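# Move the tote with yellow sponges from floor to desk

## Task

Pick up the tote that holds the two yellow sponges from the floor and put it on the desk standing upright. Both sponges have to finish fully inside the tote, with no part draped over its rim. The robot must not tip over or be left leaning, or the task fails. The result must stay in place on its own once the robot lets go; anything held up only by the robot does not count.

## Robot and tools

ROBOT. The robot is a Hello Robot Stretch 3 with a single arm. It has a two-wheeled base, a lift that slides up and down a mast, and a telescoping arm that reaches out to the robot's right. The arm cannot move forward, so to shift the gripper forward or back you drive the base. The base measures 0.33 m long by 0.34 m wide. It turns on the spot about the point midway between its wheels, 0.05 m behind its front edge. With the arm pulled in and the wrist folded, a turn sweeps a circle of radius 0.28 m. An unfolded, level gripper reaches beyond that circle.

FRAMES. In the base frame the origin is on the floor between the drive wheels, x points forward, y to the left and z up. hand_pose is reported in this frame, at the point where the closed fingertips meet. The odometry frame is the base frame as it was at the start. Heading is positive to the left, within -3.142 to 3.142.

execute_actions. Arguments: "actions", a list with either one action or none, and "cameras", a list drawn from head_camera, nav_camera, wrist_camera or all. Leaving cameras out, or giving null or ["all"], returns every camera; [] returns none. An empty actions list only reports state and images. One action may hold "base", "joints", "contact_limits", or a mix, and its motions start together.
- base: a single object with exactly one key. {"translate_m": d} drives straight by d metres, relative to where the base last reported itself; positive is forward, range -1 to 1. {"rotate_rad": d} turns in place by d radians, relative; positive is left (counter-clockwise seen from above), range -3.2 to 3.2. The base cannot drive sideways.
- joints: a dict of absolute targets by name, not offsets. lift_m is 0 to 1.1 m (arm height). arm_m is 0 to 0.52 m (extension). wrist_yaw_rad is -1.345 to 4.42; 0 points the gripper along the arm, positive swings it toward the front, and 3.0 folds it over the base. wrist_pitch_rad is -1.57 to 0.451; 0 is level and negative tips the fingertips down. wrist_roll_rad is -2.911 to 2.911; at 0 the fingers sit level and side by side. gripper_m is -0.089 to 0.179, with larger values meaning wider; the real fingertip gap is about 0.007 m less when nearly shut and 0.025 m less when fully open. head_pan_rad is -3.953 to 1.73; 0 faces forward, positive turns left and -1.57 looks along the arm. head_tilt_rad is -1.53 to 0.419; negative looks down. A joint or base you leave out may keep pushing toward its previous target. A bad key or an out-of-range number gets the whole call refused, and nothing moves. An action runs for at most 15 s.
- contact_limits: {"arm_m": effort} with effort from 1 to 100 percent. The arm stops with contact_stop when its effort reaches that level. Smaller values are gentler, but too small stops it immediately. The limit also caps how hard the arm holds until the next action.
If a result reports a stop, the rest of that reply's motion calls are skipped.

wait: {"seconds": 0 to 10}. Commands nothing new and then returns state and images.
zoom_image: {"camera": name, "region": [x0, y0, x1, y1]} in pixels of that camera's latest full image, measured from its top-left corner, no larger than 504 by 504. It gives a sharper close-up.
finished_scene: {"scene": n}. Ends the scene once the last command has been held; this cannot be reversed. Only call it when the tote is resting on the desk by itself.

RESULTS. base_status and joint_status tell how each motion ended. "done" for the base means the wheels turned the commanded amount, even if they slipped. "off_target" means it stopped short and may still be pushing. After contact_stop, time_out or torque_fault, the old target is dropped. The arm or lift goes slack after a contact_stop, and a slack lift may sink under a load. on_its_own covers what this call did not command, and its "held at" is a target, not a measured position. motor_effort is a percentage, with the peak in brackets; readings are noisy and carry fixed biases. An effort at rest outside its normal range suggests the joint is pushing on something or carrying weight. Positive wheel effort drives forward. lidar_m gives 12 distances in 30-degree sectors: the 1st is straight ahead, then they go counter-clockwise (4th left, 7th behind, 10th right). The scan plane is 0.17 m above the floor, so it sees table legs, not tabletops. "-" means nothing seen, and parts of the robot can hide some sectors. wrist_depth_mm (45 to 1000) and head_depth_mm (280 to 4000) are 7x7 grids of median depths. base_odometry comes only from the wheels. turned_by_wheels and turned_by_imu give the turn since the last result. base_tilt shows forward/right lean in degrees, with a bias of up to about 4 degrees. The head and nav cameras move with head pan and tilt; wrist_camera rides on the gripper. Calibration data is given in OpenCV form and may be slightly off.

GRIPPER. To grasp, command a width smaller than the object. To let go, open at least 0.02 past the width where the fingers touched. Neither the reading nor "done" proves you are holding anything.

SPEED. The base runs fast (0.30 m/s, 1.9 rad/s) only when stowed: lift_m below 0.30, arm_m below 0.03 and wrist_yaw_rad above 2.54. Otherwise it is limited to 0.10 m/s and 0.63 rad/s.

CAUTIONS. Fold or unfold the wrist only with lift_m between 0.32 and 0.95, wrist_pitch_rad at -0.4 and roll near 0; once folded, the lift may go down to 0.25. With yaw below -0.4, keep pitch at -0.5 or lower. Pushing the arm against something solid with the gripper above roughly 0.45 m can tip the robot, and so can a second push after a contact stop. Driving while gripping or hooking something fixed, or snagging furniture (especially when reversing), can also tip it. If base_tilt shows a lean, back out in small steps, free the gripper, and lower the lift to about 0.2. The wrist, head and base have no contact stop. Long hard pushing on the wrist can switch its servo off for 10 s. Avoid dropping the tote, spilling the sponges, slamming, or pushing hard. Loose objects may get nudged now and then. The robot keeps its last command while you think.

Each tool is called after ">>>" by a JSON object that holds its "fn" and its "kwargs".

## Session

>>> {"fn": "execute_actions", "kwargs": {"actions": []}}

Scene clock: 0.00 s.
base_odometry: x=+0.000 y=+0.000 heading=+0.000 (m, m, rad; odometry frame)
turned_by_wheels: +0.000 (rad since the last result)
turned_by_imu: +0.000 (rad since the last result)
base_tilt: forward=+3.1 right=+0.4 (deg)
lidar_m: 2.05 1.93 1.97 1.91 2.54 2.58 1.80 1.81 1.83 1.33 1.59 1.23
head_depth_mm: 1869 1929 1925 1935 1943 1938 1952 / 1944 2126 2150 2150 2147 2164 2181 / 1927 2413 2424 2449 2396 2402 2353 / 1919 2390 2385 2339 2313 2288 2252 / 1886 2246 2185 2144 2144 2092 2085 / 1887 2090 2059 2026 2007 1971 1958 / 1863 1953 1920 1905 1890 1867 1856
base_status: not commanded
joint_positions: lift_m=+0.353 arm_m=-0.002 wrist_yaw_rad=+2.975 wrist_pitch_rad=-0.415 wrist_roll_rad=-0.004 gripper_m=+0.037 head_pan_rad=-0.014 head_tilt_rad=-0.022
joint_status: not commanded
motor_effort: left_wheel=-1 right_wheel=+0 lift_m=+38 arm_m=+0 wrist_yaw_rad=+0 wrist_pitch_rad=+6 wrist_roll_rad=+0 gripper_m=+1 head_pan_rad=+0 head_tilt_rad=+4 (%)
hand_pose: x=+0.0161 y=+0.0785 z=+0.3663 quat_wxyz=(+0.203, +0.700, +0.088, +0.679) (m; base frame)
wrist_depth_mm: - - - - - - - / - - - - - - - / - - - - - 971 925 / 865 865 830 808 787 760 740 / 701 684 - 670 671 645 618 / 584 580 - 560 518 554 526 / 510 512 - - 473 472 465
pictures: head_camera (sideways: a quarter turn clockwise sets it upright), nav_camera (sideways: a quarter turn counterclockwise sets it upright), wrist_camera
camera_calibration (this result's frames):
head_camera: T_world_to_cam=[[0.0161493, 0.0454994, -0.998834, 1.31733], [-0.0106496, 0.998915, 0.0453309, -0.0559681], [0.999813, 0.00990509, 0.0166164, -0.0684953], [0, 0, 0, 1]] pos_world=[0.0466124, -0.00335202, 1.31947]
nav_camera: T_world_to_cam=[[0.0306052, 0.0356099, 0.998897, -1.26465], [0.0498289, -0.998177, 0.0340575, 0.00801123], [0.998289, 0.0487316, -0.0323238, -0.0118374], [0, 0, 0, 1]] pos_world=[0.0501227, 0.0536074, 1.2626]
wrist_camera: T_world_to_cam=[[0.986108, -0.16328, -0.0304965, 0.0110912], [-0.120393, -0.576096, -0.808467, 0.369936], [0.114437, 0.800908, -0.587751, 0.317364], [0, 0, 0, 1]] pos_world=[-0.0027178, -0.0392491, 0.48595]
Images, in order (width x height): head_camera 896x504, nav_camera 672x504, wrist_camera 644x364.

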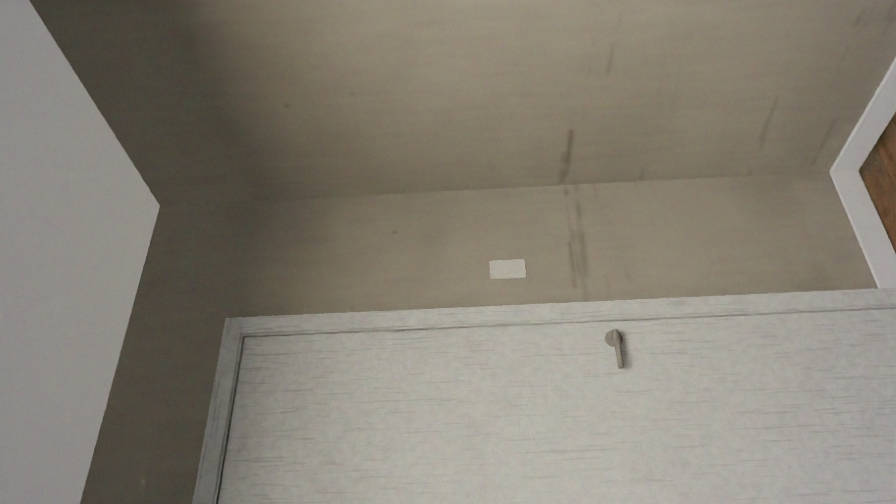

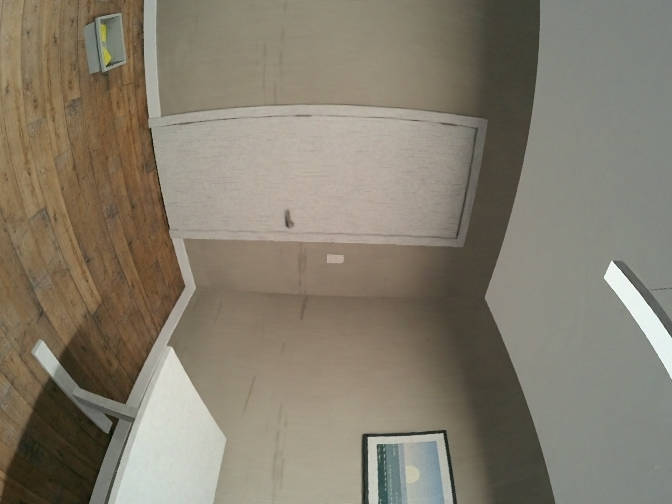

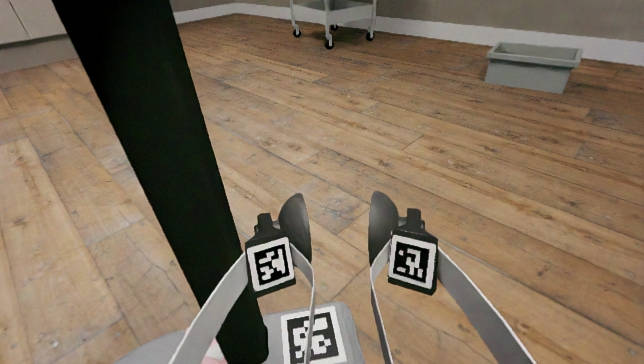

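>>> {"fn": "zoom_image", "kwargs": {"camera": "wrist_camera", "region": [460, 20, 610, 110]}}

>>> {"fn": "zoom_image", "kwargs": {"camera": "nav_camera", "region": [50, 0, 170, 100]}}

Region (460, 20, 610, 110) of wrist_camera's 644x364 image, scaled by 3.360; it fills the top 302 rows of this view, and the rest is white.

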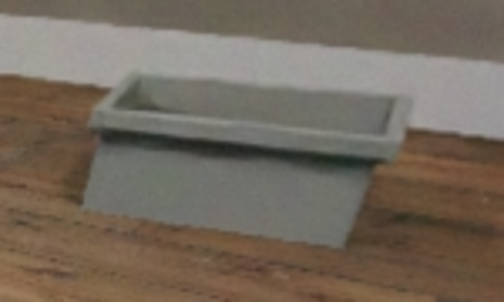

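Region (50, 0, 170, 100) of nav_camera's 672x504 image, scaled by 4.200, with more detail than that image has.

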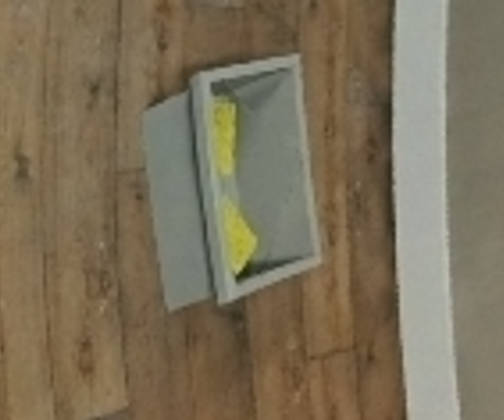

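>>> {"fn": "execute_actions", "kwargs": {"actions": [{"base": {"rotate_rad": 0.56}, "joints": {"lift_m": 0.285, "head_pan_rad": 0.2, "head_tilt_rad": -0.75}}], "cameras": ["head_camera", "nav_camera"]}}

Scene clock: 89.87 s.
base_odometry: x=+0.000 y=+0.000 heading=+0.560 (m, m, rad; odometry frame)
turned_by_wheels: +0.560 (rad since the last result)
turned_by_imu: +0.563 (rad since the last result)
base_tilt: forward=+3.0 right=+0.3 (deg)
lidar_m: 1.92 1.98 1.91 2.53 2.32 1.80 1.81 1.85 1.33 1.59 1.22 2.04
head_depth_mm: 1651 1832 2061 2008 1647 1393 1208 / 1677 1867 2095 2035 1657 1407 1215 / 1695 1910 2144 2041 1677 1410 1219 / 1725 1910 2172 1930 1683 1420 1224 / 1729 1939 2206 1969 1696 1425 1234 / 1756 1960 2243 2097 1702 1431 1240 / 1781 1995 2265 2105 1703 1436 1243
base_status: done
joint_positions: lift_m=+0.285 arm_m=-0.002 wrist_yaw_rad=+2.975 wrist_pitch_rad=-0.415 wrist_roll_rad=-0.004 gripper_m=+0.037 head_pan_rad=+0.193 head_tilt_rad=-0.741
joint_status: all done
motor_effort: left_wheel=-2(7) right_wheel=+2(6) lift_m=+28(33) arm_m=+1(0) wrist_yaw_rad=+0(0) wrist_pitch_rad=+6(6) wrist_roll_rad=+0(0) gripper_m=+0(0) head_pan_rad=+2(15) head_tilt_rad=-6(49) (%)
hand_pose: x=+0.0161 y=+0.0785 z=+0.2987 quat_wxyz=(+0.203, +0.700, +0.088, +0.679) (m; base frame)
wrist_depth_mm: - - - - - - - / - - - - - - - / - - 900 877 829 842 817 / 745 732 704 699 687 662 637 / 618 601 - 570 577 540 535 / 506 506 - - 449 463 454 / 445 - - - 406 399 397
pictures: head_camera (sideways: a quarter turn clockwise sets it upright), nav_camera (sideways: a quarter turn counterclockwise sets it upright)
camera_calibration (this result's frames):
head_camera: T_world_to_cam=[[-0.64325, -0.0791543, -0.761554, 1.01158], [-0.180235, 0.982345, 0.050133, -0.0611388], [0.74414, 0.169506, -0.64616, 0.795618], [0, 0, 0, 1]] pos_world=[0.0476298, 0.00526825, 1.28754]
nav_camera: T_world_to_cam=[[0.661301, 0.165972, 0.731528, -0.919565], [0.260243, -0.965407, -0.0162244, 0.0721979], [0.70353, 0.201105, -0.681618, 0.834921], [0, 0, 0, 1]] pos_world=[0.00192882, 0.054416, 1.24296]
Images, in order (width x height): head_camera 896x504, nav_camera 672x504.

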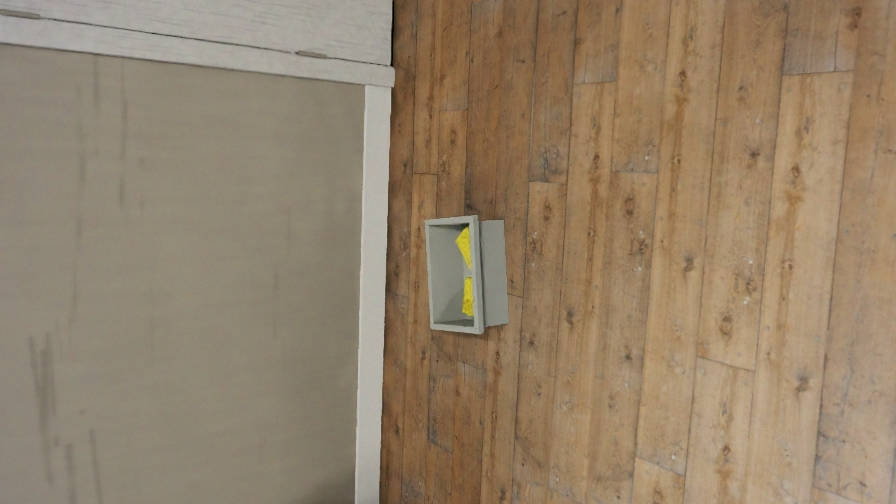

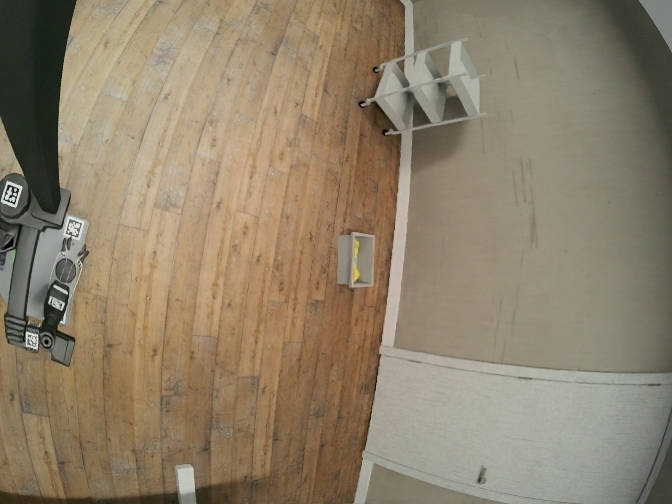

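>>> {"fn": "execute_actions", "kwargs": {"actions": [{"base": {"translate_m": 1.0}, "joints": {"head_pan_rad": 0.7, "head_tilt_rad": -1.1}}], "cameras": ["head_camera", "nav_camera"]}}

Scene clock: 111.40 s.
base_odometry: x=+0.847 y=+0.531 heading=+0.560 (m, m, rad; odometry frame)
turned_by_wheels: +0.000 (rad since the last result)
turned_by_imu: +0.005 (rad since the last result)
base_tilt: forward=+3.0 right=+0.4 (deg)
lidar_m: 0.94 0.98 1.28 1.44 2.65 2.70 2.79 1.98 1.13 1.53 1.45 0.99
head_depth_mm: 952 1100 1310 1457 1326 1210 1112 / 1015 1182 1422 1473 1334 1213 1116 / 1083 1285 1552 1491 1311 1221 1122 / 1163 1400 1630 1500 1326 1223 1154 / 1256 1528 1689 1501 1337 1232 1152 / 1375 1698 1698 1512 1355 1229 1157 / 1498 1837 1700 1519 1365 1244 1157
base_status: done
joint_positions: lift_m=+0.285 arm_m=-0.002 wrist_yaw_rad=+2.975 wrist_pitch_rad=-0.415 wrist_roll_rad=-0.004 gripper_m=+0.037 head_pan_rad=+0.693 head_tilt_rad=-1.087
joint_status: all done
motor_effort: left_wheel=-2(7) right_wheel=+1(7) lift_m=+29(29) arm_m=+0(0) wrist_yaw_rad=-1(0) wrist_pitch_rad=+6(6) wrist_roll_rad=+0(0) gripper_m=+1(0) head_pan_rad=+2(27) head_tilt_rad=-9(33) (%)
hand_pose: x=+0.0161 y=+0.0785 z=+0.2986 quat_wxyz=(+0.203, +0.700, +0.088, +0.679) (m; base frame)
wrist_depth_mm: - - - - - - 867 / - - - - - - 873 / - - 897 884 862 677 801 / 749 720 714 695 659 553 518 / 587 582 - 564 568 523 503 / 504 501 - - 457 457 458 / 451 - - - 411 398 397
pictures: head_camera (sideways: a quarter turn clockwise sets it upright), nav_camera (sideways: a quarter turn counterclockwise sets it upright)
camera_calibration (this result's frames):
head_camera: T_world_to_cam=[[-0.695813, -0.518461, -0.497033, 0.667241], [-0.616606, 0.786084, 0.0432352, -0.0494755], [0.368294, 0.336557, -0.866654, 1.08463], [0, 0, 0, 1]] pos_world=[0.0343074, 0.0197915, 1.27377]
nav_camera: T_world_to_cam=[[0.660624, 0.595492, 0.457127, -0.56205], [0.683817, -0.728607, -0.0390825, 0.0993601], [0.309793, 0.33841, -0.888542, 1.10636], [0, 0, 0, 1]] pos_world=[-0.0393819, 0.0326886, 1.24386]
Images, in order (width x height): head_camera 896x504, nav_camera 672x504.

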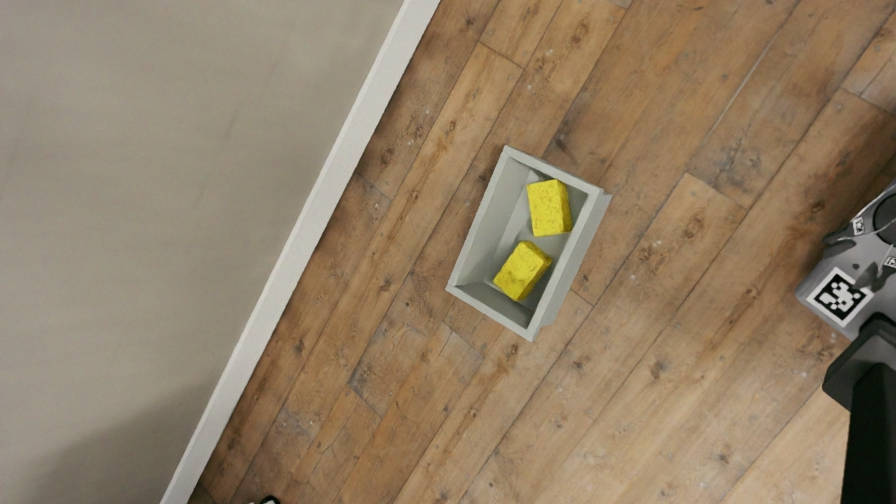

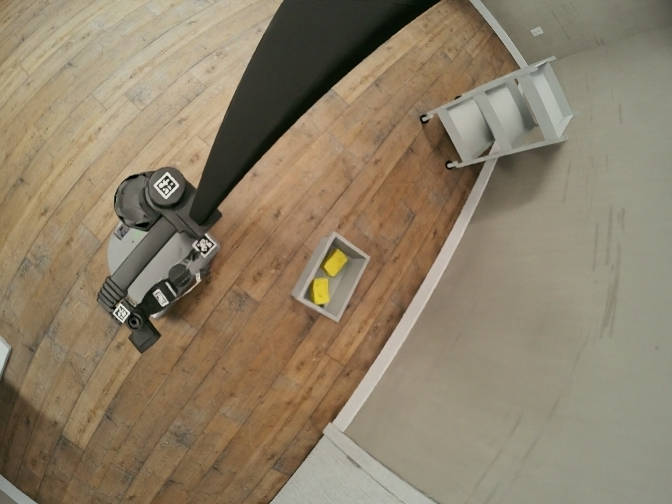

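>>> {"fn": "zoom_image", "kwargs": {"camera": "head_camera", "region": [420, 130, 640, 350]}}

Region (420, 130, 640, 350) of head_camera's 896x504 image, scaled by 2.291, with more detail than that image has.

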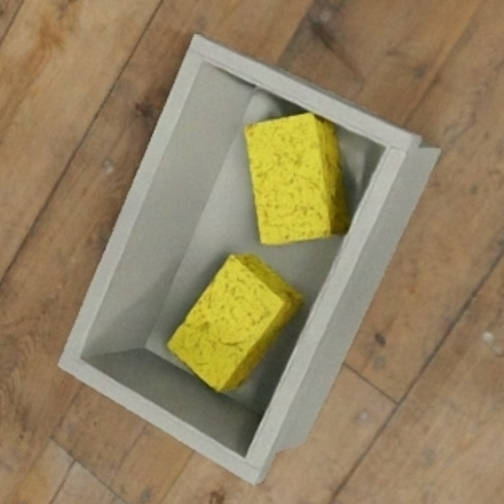

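>>> {"fn": "execute_actions", "kwargs": {"actions": [{"base": {"rotate_rad": 1.0}, "joints": {"lift_m": 0.33, "arm_m": 0.16, "head_pan_rad": -1.6, "head_tilt_rad": -1.15}}], "cameras": []}}

>>> {"fn": "execute_actions", "kwargs": {"actions": [{"base": {"rotate_rad": 1.42}, "joints": {"arm_m": 0.386, "wrist_yaw_rad": 0.94, "wrist_pitch_rad": -1.55, "gripper_m": 0.09}}]}}

Scene clock: 162.93 s.
base_odometry: x=+0.847 y=+0.531 heading=+1.560 (m, m, rad; odometry frame)
turned_by_wheels: +1.000 (rad since the last result)
turned_by_imu: +1.006 (rad since the last result)
base_tilt: forward=+3.0 right=+0.4 (deg)
lidar_m: 1.22 1.44 2.61 2.70 2.79 1.98 1.13 1.14 1.54 1.01 0.94 0.97
head_depth_mm: 1664 1783 1588 1431 1308 1203 1125 / 1468 1737 1598 1441 1326 - - / 1314 1607 1606 1449 1287 1225 - / 1207 1439 1602 1456 1304 1210 1109 / 1112 1310 1544 1458 1327 1222 1122 / 1032 1195 1425 1458 1331 1218 1125 / 958 1101 1293 1454 1337 1226 1126
base_status: done
joint_positions: lift_m=+0.330 arm_m=+0.160 wrist_yaw_rad=+2.975 wrist_pitch_rad=-0.415 wrist_roll_rad=-0.004 gripper_m=+0.037 head_pan_rad=-1.593 head_tilt_rad=-1.136
joint_status: all done
motor_effort: left_wheel=-1(9) right_wheel=+1(6) lift_m=+47(48) arm_m=+3(7) wrist_yaw_rad=+0(0) wrist_pitch_rad=+7(6) wrist_roll_rad=+0(0) gripper_m=+1(0) head_pan_rad=-2(34) head_tilt_rad=-7(16) (%)
hand_pose: x=+0.0161 y=-0.0830 z=+0.3430 quat_wxyz=(+0.203, +0.700, +0.088, +0.679) (m; base frame)
wrist_depth_mm: - - - - - - - / - - - - - - - / - - - 971 950 927 905 / 824 811 775 774 758 714 696 / 677 691 - 619 632 610 598 / 554 - - - 504 514 502 / 483 - - - 450 444 444
pictures: none
No camera images: the call's "cameras" was empty. Leave "cameras" out to get every camera's image.

Scene clock: 166.13 s.
base_odometry: x=+0.847 y=+0.531 heading=+2.980 (m, m, rad; odometry frame)
turned_by_wheels: +1.420 (rad since the last result)
turned_by_imu: +1.428 (rad since the last result)
base_tilt: forward=+3.0 right=+0.4 (deg)
lidar_m: 2.98 2.71 2.79 1.79 1.53 1.53 1.10 0.94 0.96 1.10 1.44 2.59
head_depth_mm: 1040 1203 1432 1431 1300 1202 1125 / 1124 1321 1536 1440 1310 1215 - / 1227 1463 1603 1384 1303 1226 - / 1348 1626 1610 1378 1321 1223 1115 / 1493 1760 1624 1461 1331 1211 1123 / 1678 1824 1627 1460 1337 1225 1128 / 1780 1748 1644 1468 1341 1224 1128
base_status: done
joint_positions: lift_m=+0.330 arm_m=+0.386 wrist_yaw_rad=+0.943 wrist_pitch_rad=-1.545 wrist_roll_rad=-0.004 gripper_m=+0.090 head_pan_rad=-1.593 head_tilt_rad=-1.136
joint_status: all done
motor_effort: left_wheel=-1(6) right_wheel=+1(5) lift_m=+47(47) arm_m=+3(3) wrist_yaw_rad=-3(3) wrist_pitch_rad=-2(6) wrist_roll_rad=+0(0) gripper_m=+1(88) head_pan_rad=-2(3) head_tilt_rad=-8(8) (%)
hand_pose: x=-0.0356 y=-0.5207 z=+0.2116 quat_wxyz=(+0.676, +0.670, -0.226, -0.209) (m; base frame)
wrist_depth_mm: 343 347 337 289 294 278 329 / 356 353 351 342 302 283 340 / 369 367 356 354 330 287 352 / 375 379 374 367 362 293 360 / 394 390 383 379 330 276 373 / 403 401 403 383 329 278 384 / - 415 417 403 278 400 401
pictures: head_camera (sideways: a quarter turn clockwise sets it upright), nav_camera (sideways: a quarter turn counterclockwise sets it upright), wrist_camera
camera_calibration (this result's frames):
head_camera: T_world_to_cam=[[0.065639, 0.888709, -0.453748, 0.606213], [0.997753, -0.0523464, 0.041809, -0.0574636], [0.013404, -0.455473, -0.890149, 1.11732], [0, 0, 0, 1]] pos_world=[0.0025668, -0.0328454, 1.27205]
nav_camera: T_world_to_cam=[[0.0156313, -0.910688, 0.4128, -0.500378], [-0.998461, -0.0361835, -0.0420169, 0.11344], [0.0532008, -0.411508, -0.909852, 1.13561], [0, 0, 0, 1]] pos_world=[0.0606715, 0.0157281, 1.24456]
wrist_camera: T_world_to_cam=[[-0.609134, -0.792927, -0.0149361, -0.428426], [-0.780763, 0.596272, 0.186731, 0.269802], [-0.139158, 0.125406, -0.982298, 0.434993], [0, 0, 0, 1]] pos_world=[0.0102149, -0.555137, 0.370513]
Images, in order (width x height): head_camera 896x504, nav_camera 672x504, wrist_camera 644x364.

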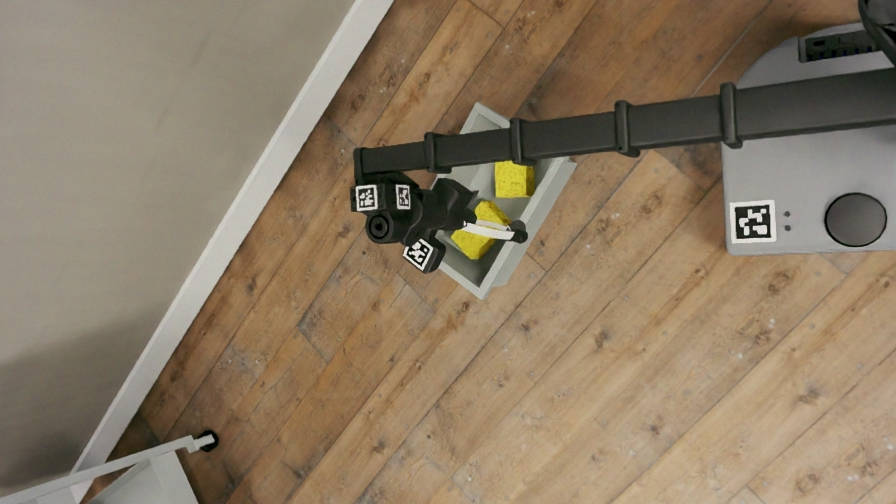

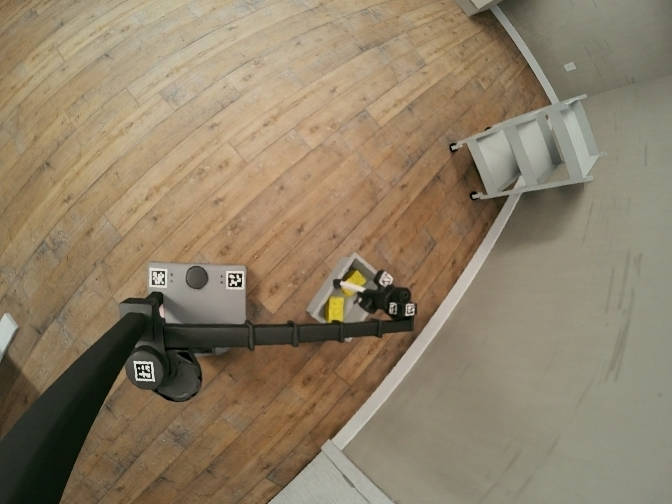

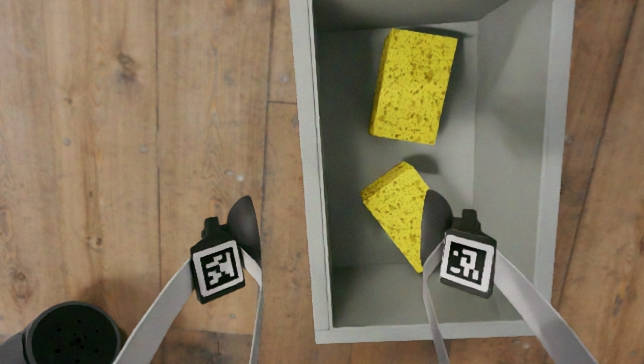

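>>> {"fn": "execute_actions", "kwargs": {"actions": [{"base": {"rotate_rad": 0.055}, "joints": {"lift_m": 0.206}}], "cameras": ["wrist_camera", "head_camera"]}}

Scene clock: 195.00 s.
base_odometry: x=+0.847 y=+0.531 heading=+3.035 (m, m, rad; odometry frame)
turned_by_wheels: +0.055 (rad since the last result)
turned_by_imu: +0.056 (rad since the last result)
base_tilt: forward=+3.0 right=+0.4 (deg)
lidar_m: 3.08 2.70 2.79 1.73 1.53 1.54 1.06 0.94 0.96 1.13 1.44 2.59
head_depth_mm: 1073 1230 1450 1429 1311 1195 1123 / 1165 1364 1545 1441 1308 1213 - / 1284 1526 1606 1471 1300 1223 - / 1422 1717 1613 1468 1317 1227 1116 / 1595 1785 1611 1457 1327 1213 1124 / 1808 1799 1627 1469 1338 1217 1126 / 1697 1742 1624 1476 1331 1225 1132
base_status: done
joint_positions: lift_m=+0.206 arm_m=+0.386 wrist_yaw_rad=+0.943 wrist_pitch_rad=-1.545 wrist_roll_rad=-0.004 gripper_m=+0.090 head_pan_rad=-1.593 head_tilt_rad=-1.136
joint_status: all done
motor_effort: left_wheel=-1(7) right_wheel=+1(7) lift_m=+28(40) arm_m=+4(4) wrist_yaw_rad=-3(3) wrist_pitch_rad=-2(3) wrist_roll_rad=+0(0) gripper_m=+1(1) head_pan_rad=-3(3) head_tilt_rad=-8(7) (%)
hand_pose: x=-0.0357 y=-0.5206 z=+0.0883 quat_wxyz=(+0.676, +0.670, -0.225, -0.209) (m; base frame)
wrist_depth_mm: 228 225 226 220 220 184 195 / 237 235 233 228 226 183 202 / 244 241 241 234 231 188 212 / 253 250 247 242 241 195 211 / 260 260 256 252 248 246 210 / 274 265 267 258 254 250 212 / 281 278 277 269 265 215 199
pictures: head_camera (sideways: a quarter turn clockwise sets it upright), wrist_camera
camera_calibration (this result's frames):
head_camera: T_world_to_cam=[[0.065639, 0.888709, -0.453748, 0.606213], [0.997753, -0.0523464, 0.041809, -0.0574636], [0.013404, -0.455473, -0.890149, 1.11732], [0, 0, 0, 1]] pos_world=[0.0025668, -0.0328454, 1.27205]
wrist_camera: T_world_to_cam=[[-0.609139, -0.792923, -0.014924, -0.430272], [-0.780696, 0.596224, 0.187168, 0.292659], [-0.139512, 0.125663, -0.982215, 0.313936], [0, 0, 0, 1]] pos_world=[0.0101796, -0.555112, 0.247155]
Images, in order (width x height): head_camera 896x504, wrist_camera 644x364.

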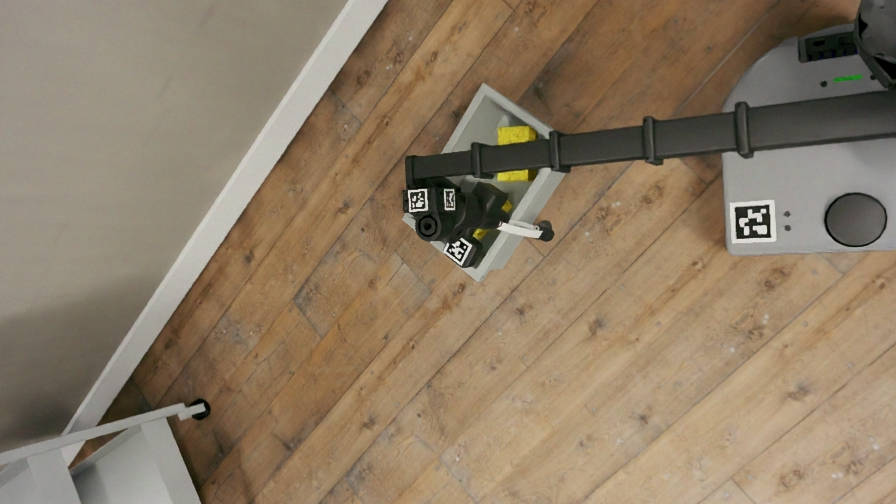

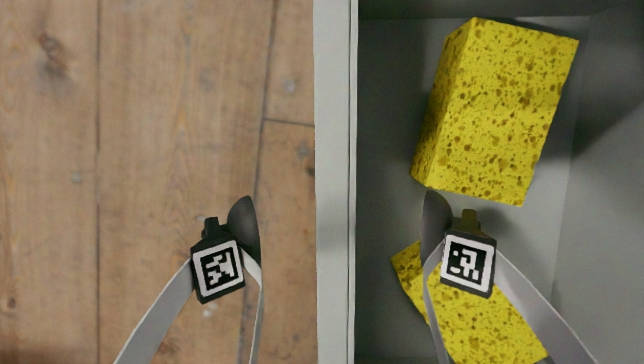

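>>> {"fn": "execute_actions", "kwargs": {"actions": [{"joints": {"gripper_m": -0.036}}], "cameras": ["wrist_camera"]}}

Scene clock: 204.87 s.
base_odometry: x=+0.847 y=+0.531 heading=+3.035 (m, m, rad; odometry frame)
turned_by_wheels: +0.000 (rad since the last result)
turned_by_imu: +0.001 (rad since the last result)
base_tilt: forward=+3.0 right=+0.4 (deg)
lidar_m: 3.08 2.70 2.79 1.73 1.53 1.53 1.06 0.94 0.96 1.13 1.44 2.59
head_depth_mm: 1069 1235 1459 1429 1308 1203 1124 / 1166 1359 1542 1437 1307 1221 - / 1278 1531 1600 1482 1298 1219 - / 1426 1713 1615 1467 1323 1226 1115 / 1597 1792 1625 1456 1329 1217 1123 / 1815 1803 1626 1456 1331 1220 1119 / 1704 1744 1642 1470 1337 1229 1123
base_status: not commanded
joint_positions: lift_m=+0.206 arm_m=+0.386 wrist_yaw_rad=+0.942 wrist_pitch_rad=-1.545 wrist_roll_rad=-0.004 gripper_m=-0.035 head_pan_rad=-1.593 head_tilt_rad=-1.136
joint_status: all done
motor_effort: left_wheel=-2(2) right_wheel=+1(1) lift_m=+31(31) arm_m=+4(3) wrist_yaw_rad=-2(3) wrist_pitch_rad=-2(2) wrist_roll_rad=+0(0) gripper_m=-20(99) head_pan_rad=-2(3) head_tilt_rad=-8(8) (%)
hand_pose: x=-0.0357 y=-0.5206 z=+0.0882 quat_wxyz=(+0.676, +0.670, -0.226, -0.209) (m; base frame)
wrist_depth_mm: 229 225 226 112 217 178 199 / 236 234 233 115 223 181 200 / 243 241 239 119 228 187 210 / 251 247 247 123 238 192 211 / 260 259 256 124 241 244 212 / 270 267 264 254 253 208 212 / 278 280 276 270 264 215 215
pictures: wrist_camera
camera_calibration (this result's frames):
wrist_camera: T_world_to_cam=[[-0.610038, -0.792231, -0.0149272, -0.429931], [-0.78, 0.597091, 0.187305, 0.293101], [-0.139476, 0.125907, -0.982188, 0.313981], [0, 0, 0, 1]] pos_world=[0.0101373, -0.555145, 0.247072]
Images, in order (width x height): wrist_camera 644x364.

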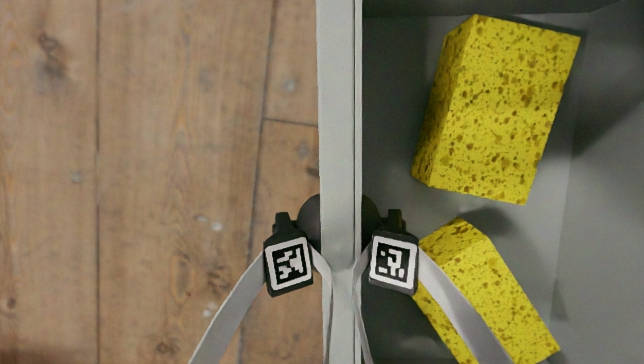

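>>> {"fn": "execute_actions", "kwargs": {"actions": [{"joints": {"lift_m": 0.31}}], "cameras": ["wrist_camera", "head_camera"]}}

Scene clock: 215.63 s.
base_odometry: x=+0.847 y=+0.531 heading=+3.035 (m, m, rad; odometry frame)
turned_by_wheels: +0.000 (rad since the last result)
turned_by_imu: +0.001 (rad since the last result)
base_tilt: forward=+3.0 right=+0.4 (deg)
lidar_m: 3.06 2.70 2.80 1.74 1.53 1.53 1.06 0.94 0.45 0.46 1.44 2.59
head_depth_mm: 1066 1235 1453 1435 1313 1202 1123 / 1169 1367 1546 1443 1311 1217 - / 1282 1528 1600 - 1283 1222 - / 1425 1713 1609 1254 1317 1225 1113 / 1597 1771 1614 1450 1323 1217 1122 / 1813 1792 1615 1469 1332 1222 1129 / 1704 1749 1636 1472 1339 1226 1131
base_status: not commanded
joint_positions: lift_m=+0.309 arm_m=+0.386 wrist_yaw_rad=+0.942 wrist_pitch_rad=-1.543 wrist_roll_rad=-0.004 gripper_m=-0.032 head_pan_rad=-1.593 head_tilt_rad=-1.136
joint_status: all done
motor_effort: left_wheel=-1(2) right_wheel=+1(1) lift_m=+52(51) arm_m=+3(4) wrist_yaw_rad=-2(2) wrist_pitch_rad=-3(4) wrist_roll_rad=+0(0) gripper_m=-20(21) head_pan_rad=-3(3) head_tilt_rad=-8(7) (%)
hand_pose: x=-0.0353 y=-0.5209 z=+0.1914 quat_wxyz=(+0.676, +0.670, -0.226, -0.208) (m; base frame)
wrist_depth_mm: 326 324 320 117 222 230 190 / 337 332 330 123 216 243 198 / 346 345 341 129 222 250 208 / 356 357 352 134 272 258 213 / 371 366 366 130 307 262 222 / 381 377 381 139 252 268 355 / - 390 387 200 273 262 365
pictures: head_camera (sideways: a quarter turn clockwise sets it upright), wrist_camera
camera_calibration (this result's frames):
head_camera: T_world_to_cam=[[0.065639, 0.88871, -0.453746, 0.606211], [0.997753, -0.0523465, 0.041809, -0.0574636], [0.013404, -0.455471, -0.890149, 1.11732], [0, 0, 0, 1]] pos_world=[0.0025668, -0.0328453, 1.27205]
wrist_camera: T_world_to_cam=[[-0.610001, -0.792259, -0.0149873, -0.42838], [-0.780338, 0.597321, 0.185147, 0.274851], [-0.137732, 0.124635, -0.982597, 0.414916], [0, 0, 0, 1]] pos_world=[0.0103117, -0.555275, 0.350387]
Images, in order (width x height): head_camera 896x504, wrist_camera 644x364.

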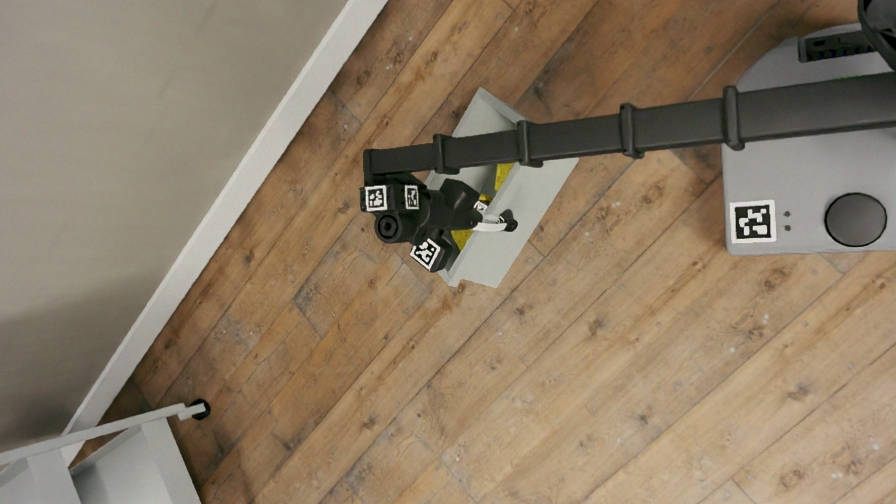

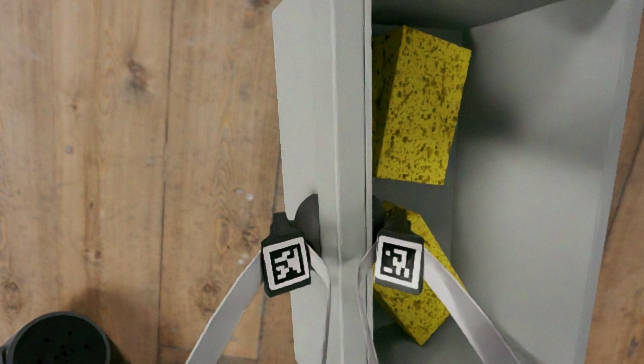

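>>> {"fn": "execute_actions", "kwargs": {"actions": [{"base": {"rotate_rad": -1.34}, "joints": {"lift_m": 0.6, "head_pan_rad": -3.0, "head_tilt_rad": -0.7}}]}}

Scene clock: 255.73 s.
base_odometry: x=+0.847 y=+0.531 heading=+1.695 (m, m, rad; odometry frame)
turned_by_wheels: -1.340 (rad since the last result)
turned_by_imu: -1.345 (rad since the last result)
base_tilt: forward=+3.0 right=+0.4 (deg)
lidar_m: 1.38 2.59 2.70 2.71 2.81 1.98 1.13 1.53 1.31 0.97 0.94 0.99
head_depth_mm: 1589 1690 1228 1995 1701 1430 1259 / 1527 1658 1236 1942 1716 1435 1260 / 1476 1617 1246 1053 1636 1442 1244 / 1424 1546 1266 1913 1704 1450 1250 / 1381 1521 1658 1898 1762 1459 1251 / 1338 1460 1622 1816 1769 1473 1257 / 1293 1422 1561 1740 1780 1482 1265
base_status: done
joint_positions: lift_m=+0.599 arm_m=+0.386 wrist_yaw_rad=+0.942 wrist_pitch_rad=-1.543 wrist_roll_rad=-0.004 gripper_m=-0.032 head_pan_rad=-2.993 head_tilt_rad=-0.705
joint_status: all done
motor_effort: left_wheel=+1(6) right_wheel=-1(7) lift_m=+53(53) arm_m=+4(4) wrist_yaw_rad=-2(2) wrist_pitch_rad=-3(5) wrist_roll_rad=+0(0) gripper_m=-20(21) head_pan_rad=-2(33) head_tilt_rad=+3(35) (%)
hand_pose: x=-0.0352 y=-0.5210 z=+0.4814 quat_wxyz=(+0.676, +0.670, -0.227, -0.208) (m; base frame)
wrist_depth_mm: 604 597 577 116 220 233 191 / 619 615 606 121 218 244 199 / 637 636 617 128 224 249 209 / 645 663 645 133 276 256 213 / 683 665 667 130 308 262 226 / 713 - - 139 255 266 647 / 716 - 713 200 273 260 678
pictures: head_camera (sideways: a quarter turn clockwise sets it upright), nav_camera (sideways: a quarter turn counterclockwise sets it upright), wrist_camera
camera_calibration (this result's frames):
head_camera: T_world_to_cam=[[0.618552, 0.0463235, -0.784377, 1.03364], [0.138136, -0.989124, 0.0505175, -0.0635838], [-0.773506, -0.139599, -0.618224, 0.768535], [0, 0, 0, 1]] pos_world=[-0.0361074, -0.00348737, 1.2891]
nav_camera: T_world_to_cam=[[-0.641498, -0.132409, 0.755611, -0.943005], [-0.217557, 0.975952, -0.0136815, 0.0718026], [-0.735628, -0.173165, -0.654878, 0.808918], [0, 0, 0, 1]] pos_world=[0.00574809, -0.0548616, 1.24327]
wrist_camera: T_world_to_cam=[[-0.610007, -0.792254, -0.0149972, -0.424052], [-0.780383, 0.597369, 0.184805, 0.221457], [-0.137454, 0.124436, -0.982661, 0.699818], [0, 0, 0, 1]] pos_world=[0.0103387, -0.555331, 0.640397]
Images, in order (width x height): head_camera 896x504, nav_camera 672x504, wrist_camera 644x364.

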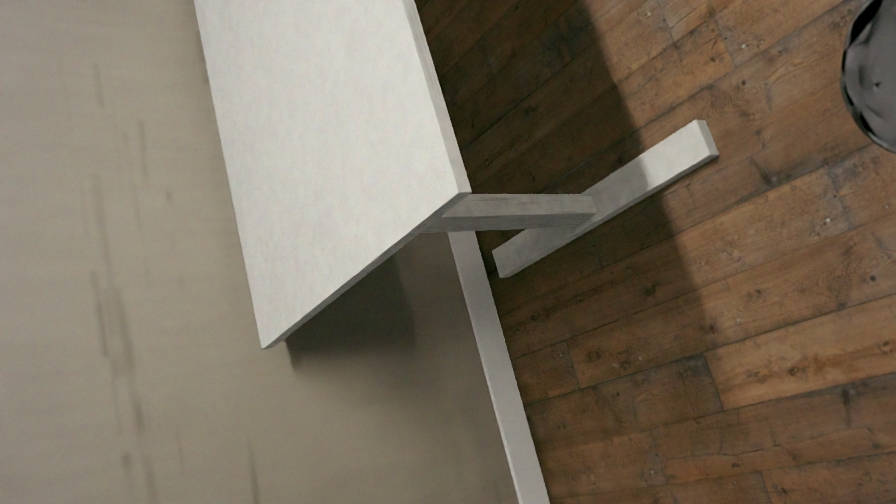

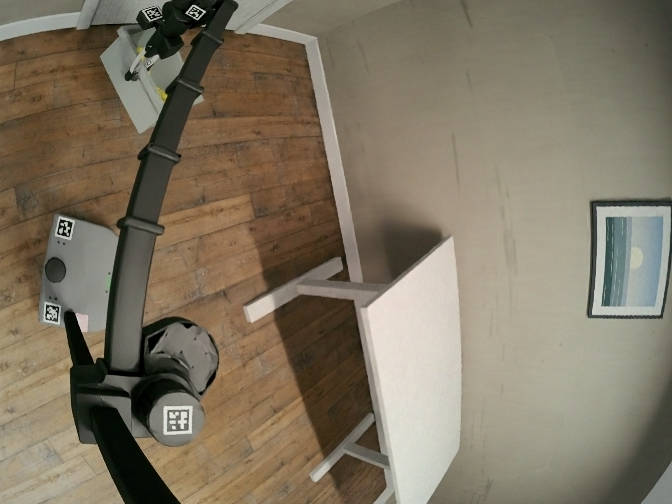

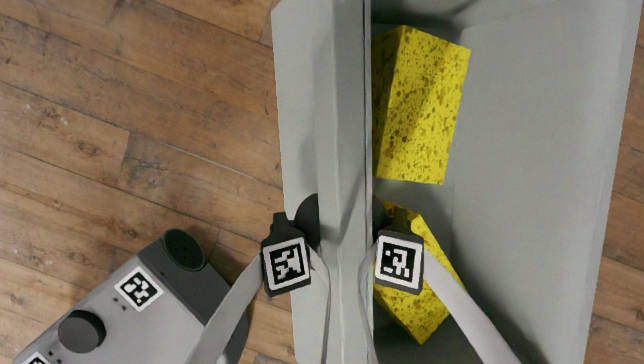

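>>> {"fn": "execute_actions", "kwargs": {"actions": [{"base": {"translate_m": -0.42}, "joints": {"lift_m": 1.05, "arm_m": 0.45, "head_pan_rad": -2.6, "head_tilt_rad": -0.8}}]}}

Scene clock: 285.20 s.
base_odometry: x=+0.899 y=+0.114 heading=+1.695 (m, m, rad; odometry frame)
turned_by_wheels: +0.000 (rad since the last result)
turned_by_imu: +0.003 (rad since the last result)
base_tilt: forward=+3.0 right=+0.4 (deg)
lidar_m: 1.67 2.95 3.08 2.67 2.62 1.62 0.72 1.17 1.22 1.17 1.14 1.20
head_depth_mm: - - - - 665 636 1163 / - - - - 1487 1325 1189 / - - - - 1612 1374 1194 / - - - - 1619 1380 1202 / - - - 1616 1622 1382 1206 / - - - 1578 1637 1394 1214 / - - - 1581 1645 1398 1224
base_status: done
joint_positions: lift_m=+1.049 arm_m=+0.450 wrist_yaw_rad=+0.942 wrist_pitch_rad=-1.543 wrist_roll_rad=-0.004 gripper_m=-0.032 head_pan_rad=-2.607 head_tilt_rad=-0.790
joint_status: all done
motor_effort: left_wheel=+1(1) right_wheel=-1(6) lift_m=+53(51) arm_m=+4(5) wrist_yaw_rad=-2(2) wrist_pitch_rad=-3(3) wrist_roll_rad=+0(0) gripper_m=-20(20) head_pan_rad=+2(21) head_tilt_rad=-5(19) (%)
hand_pose: x=-0.0352 y=-0.5849 z=+0.9314 quat_wxyz=(+0.676, +0.669, -0.227, -0.208) (m; base frame)
wrist_depth_mm: - - - 116 222 231 190 / - - - 122 217 243 199 / - - - 128 221 252 209 / - - - 133 272 256 213 / - - - 131 305 262 226 / - - - 139 251 265 780 / - - - 201 272 260 763
pictures: head_camera (sideways: a quarter turn clockwise sets it upright), nav_camera (sideways: a quarter turn counterclockwise sets it upright), wrist_camera
camera_calibration (this result's frames):
head_camera: T_world_to_cam=[[0.61124, 0.308647, -0.728782, 0.961217], [0.496597, -0.866569, 0.0495024, -0.0644433], [-0.616261, -0.392169, -0.682954, 0.851776], [0, 0, 0, 1]] pos_world=[-0.030616, -0.0184811, 1.28543]
nav_camera: T_world_to_cam=[[-0.597875, -0.395723, 0.6971, -0.867016], [-0.56767, 0.823021, -0.0196633, 0.081724], [-0.565947, -0.407479, -0.716704, 0.888298], [0, 0, 0, 1]] pos_world=[0.0307546, -0.048396, 1.24265]
wrist_camera: T_world_to_cam=[[-0.610037, -0.792231, -0.0149973, -0.46796], [-0.780361, 0.597399, 0.1848, 0.176525], [-0.137445, 0.124438, -0.982662, 1.14997], [0, 0, 0, 1]] pos_world=[0.0103382, -0.619288, 1.09039]
Images, in order (width x height): head_camera 896x504, nav_camera 672x504, wrist_camera 644x364.

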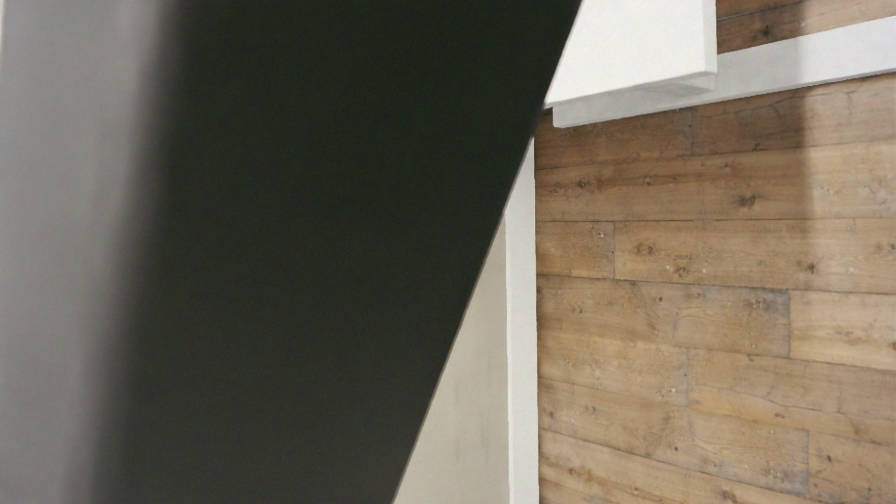

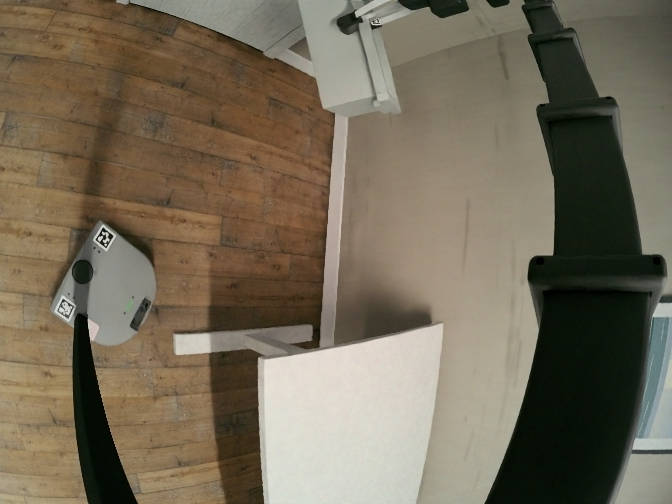

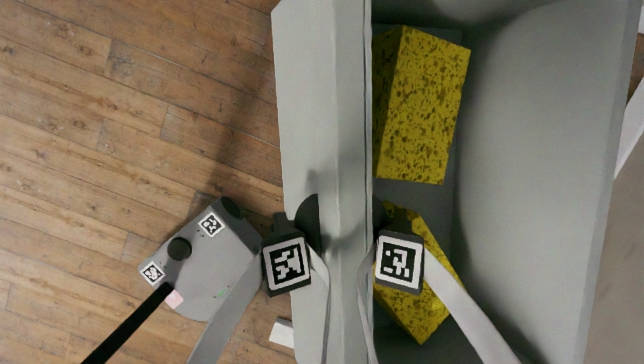

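>>> {"fn": "execute_actions", "kwargs": {"actions": [{"base": {"rotate_rad": -1.46}, "joints": {"lift_m": 1.06, "arm_m": 0.515, "head_pan_rad": -1.6, "head_tilt_rad": -0.7}}]}}

Scene clock: 303.37 s.
base_odometry: x=+0.899 y=+0.114 heading=+0.235 (m, m, rad; odometry frame)
turned_by_wheels: -1.460 (rad since the last result)
turned_by_imu: -1.464 (rad since the last result)
base_tilt: forward=+3.0 right=+0.4 (deg)
lidar_m: 1.15 1.13 1.26 1.84 3.05 3.16 2.62 2.59 1.47 0.72 1.17 1.27
head_depth_mm: 1289 1400 1217 868 751 1369 1228 / 1217 1332 1227 653 756 681 1233 / 1187 1306 1239 689 762 654 1238 / 1098 1227 731 862 765 655 1237 / 1054 1158 1211 927 795 1426 1257 / 1016 1112 1203 1039 1558 1463 1263 / 977 1066 1174 1307 1475 1474 1264
base_status: done
joint_positions: lift_m=+1.059 arm_m=+0.515 wrist_yaw_rad=+0.942 wrist_pitch_rad=-1.543 wrist_roll_rad=-0.003 gripper_m=-0.032 head_pan_rad=-1.607 head_tilt_rad=-0.705
joint_status: all done
motor_effort: left_wheel=+1(7) right_wheel=-1(6) lift_m=+52(54) arm_m=+3(4) wrist_yaw_rad=-2(2) wrist_pitch_rad=-3(5) wrist_roll_rad=+0(0) gripper_m=-20(21) head_pan_rad=+2(31) head_tilt_rad=+4(17) (%)
hand_pose: x=-0.0353 y=-0.6499 z=+0.9414 quat_wxyz=(+0.676, +0.670, -0.226, -0.209) (m; base frame)
wrist_depth_mm: - - - 116 221 232 190 / - - 361 121 218 244 198 / - - 371 128 222 250 208 / - - 381 134 274 257 216 / - - 396 130 305 262 226 / - - 412 139 252 268 389 / - - - 200 271 260 403
pictures: head_camera (sideways: a quarter turn clockwise sets it upright), nav_camera (sideways: a quarter turn counterclockwise sets it upright), wrist_camera
camera_calibration (this result's frames):
head_camera: T_world_to_cam=[[0.0680676, 0.616577, -0.784347, 1.03695], [0.997669, -0.0458759, 0.0505171, -0.0688264], [-0.004835, -0.785957, -0.618262, 0.763896], [0, 0, 0, 1]] pos_world=[0.00177639, -0.0421293, 1.2891]
nav_camera: T_world_to_cam=[[0.0123393, -0.654941, 0.755579, -0.946952], [-0.999307, -0.034615, -0.013685, 0.0765758], [0.0351173, -0.754887, -0.654915, 0.804264], [0, 0, 0, 1]] pos_world=[0.0599639, -0.0104188, 1.24327]
wrist_camera: T_world_to_cam=[[-0.610057, -0.792216, -0.0149807, -0.519358], [-0.780259, 0.597344, 0.185409, 0.212776], [-0.137935, 0.124799, -0.982547, 1.16799], [0, 0, 0, 1]] pos_world=[0.0102886, -0.684308, 1.10037]
Images, in order (width x height): head_camera 896x504, nav_camera 672x504, wrist_camera 644x364.

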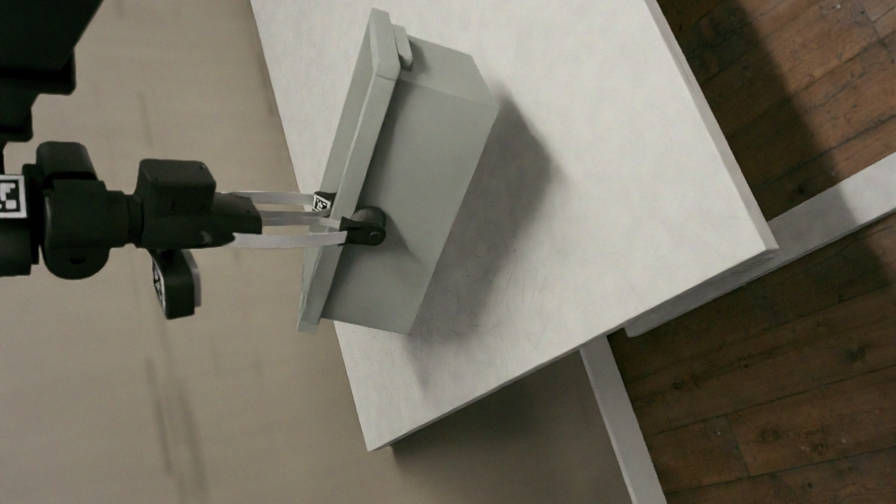

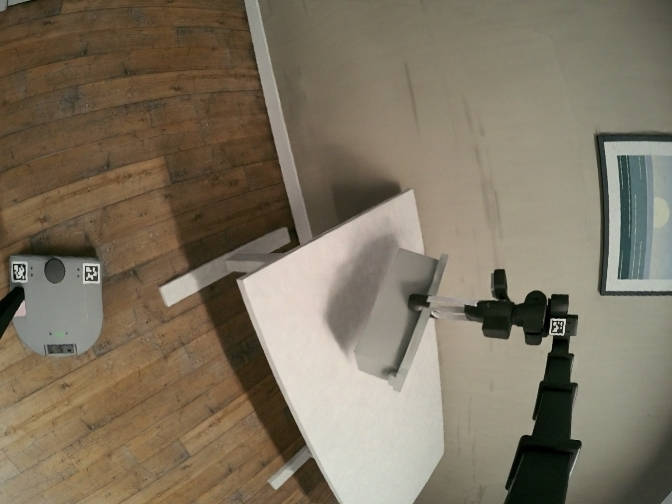

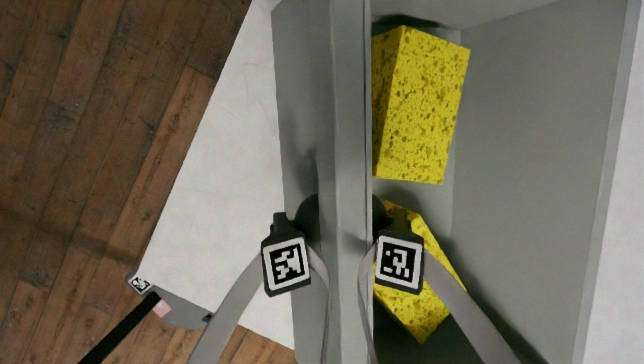

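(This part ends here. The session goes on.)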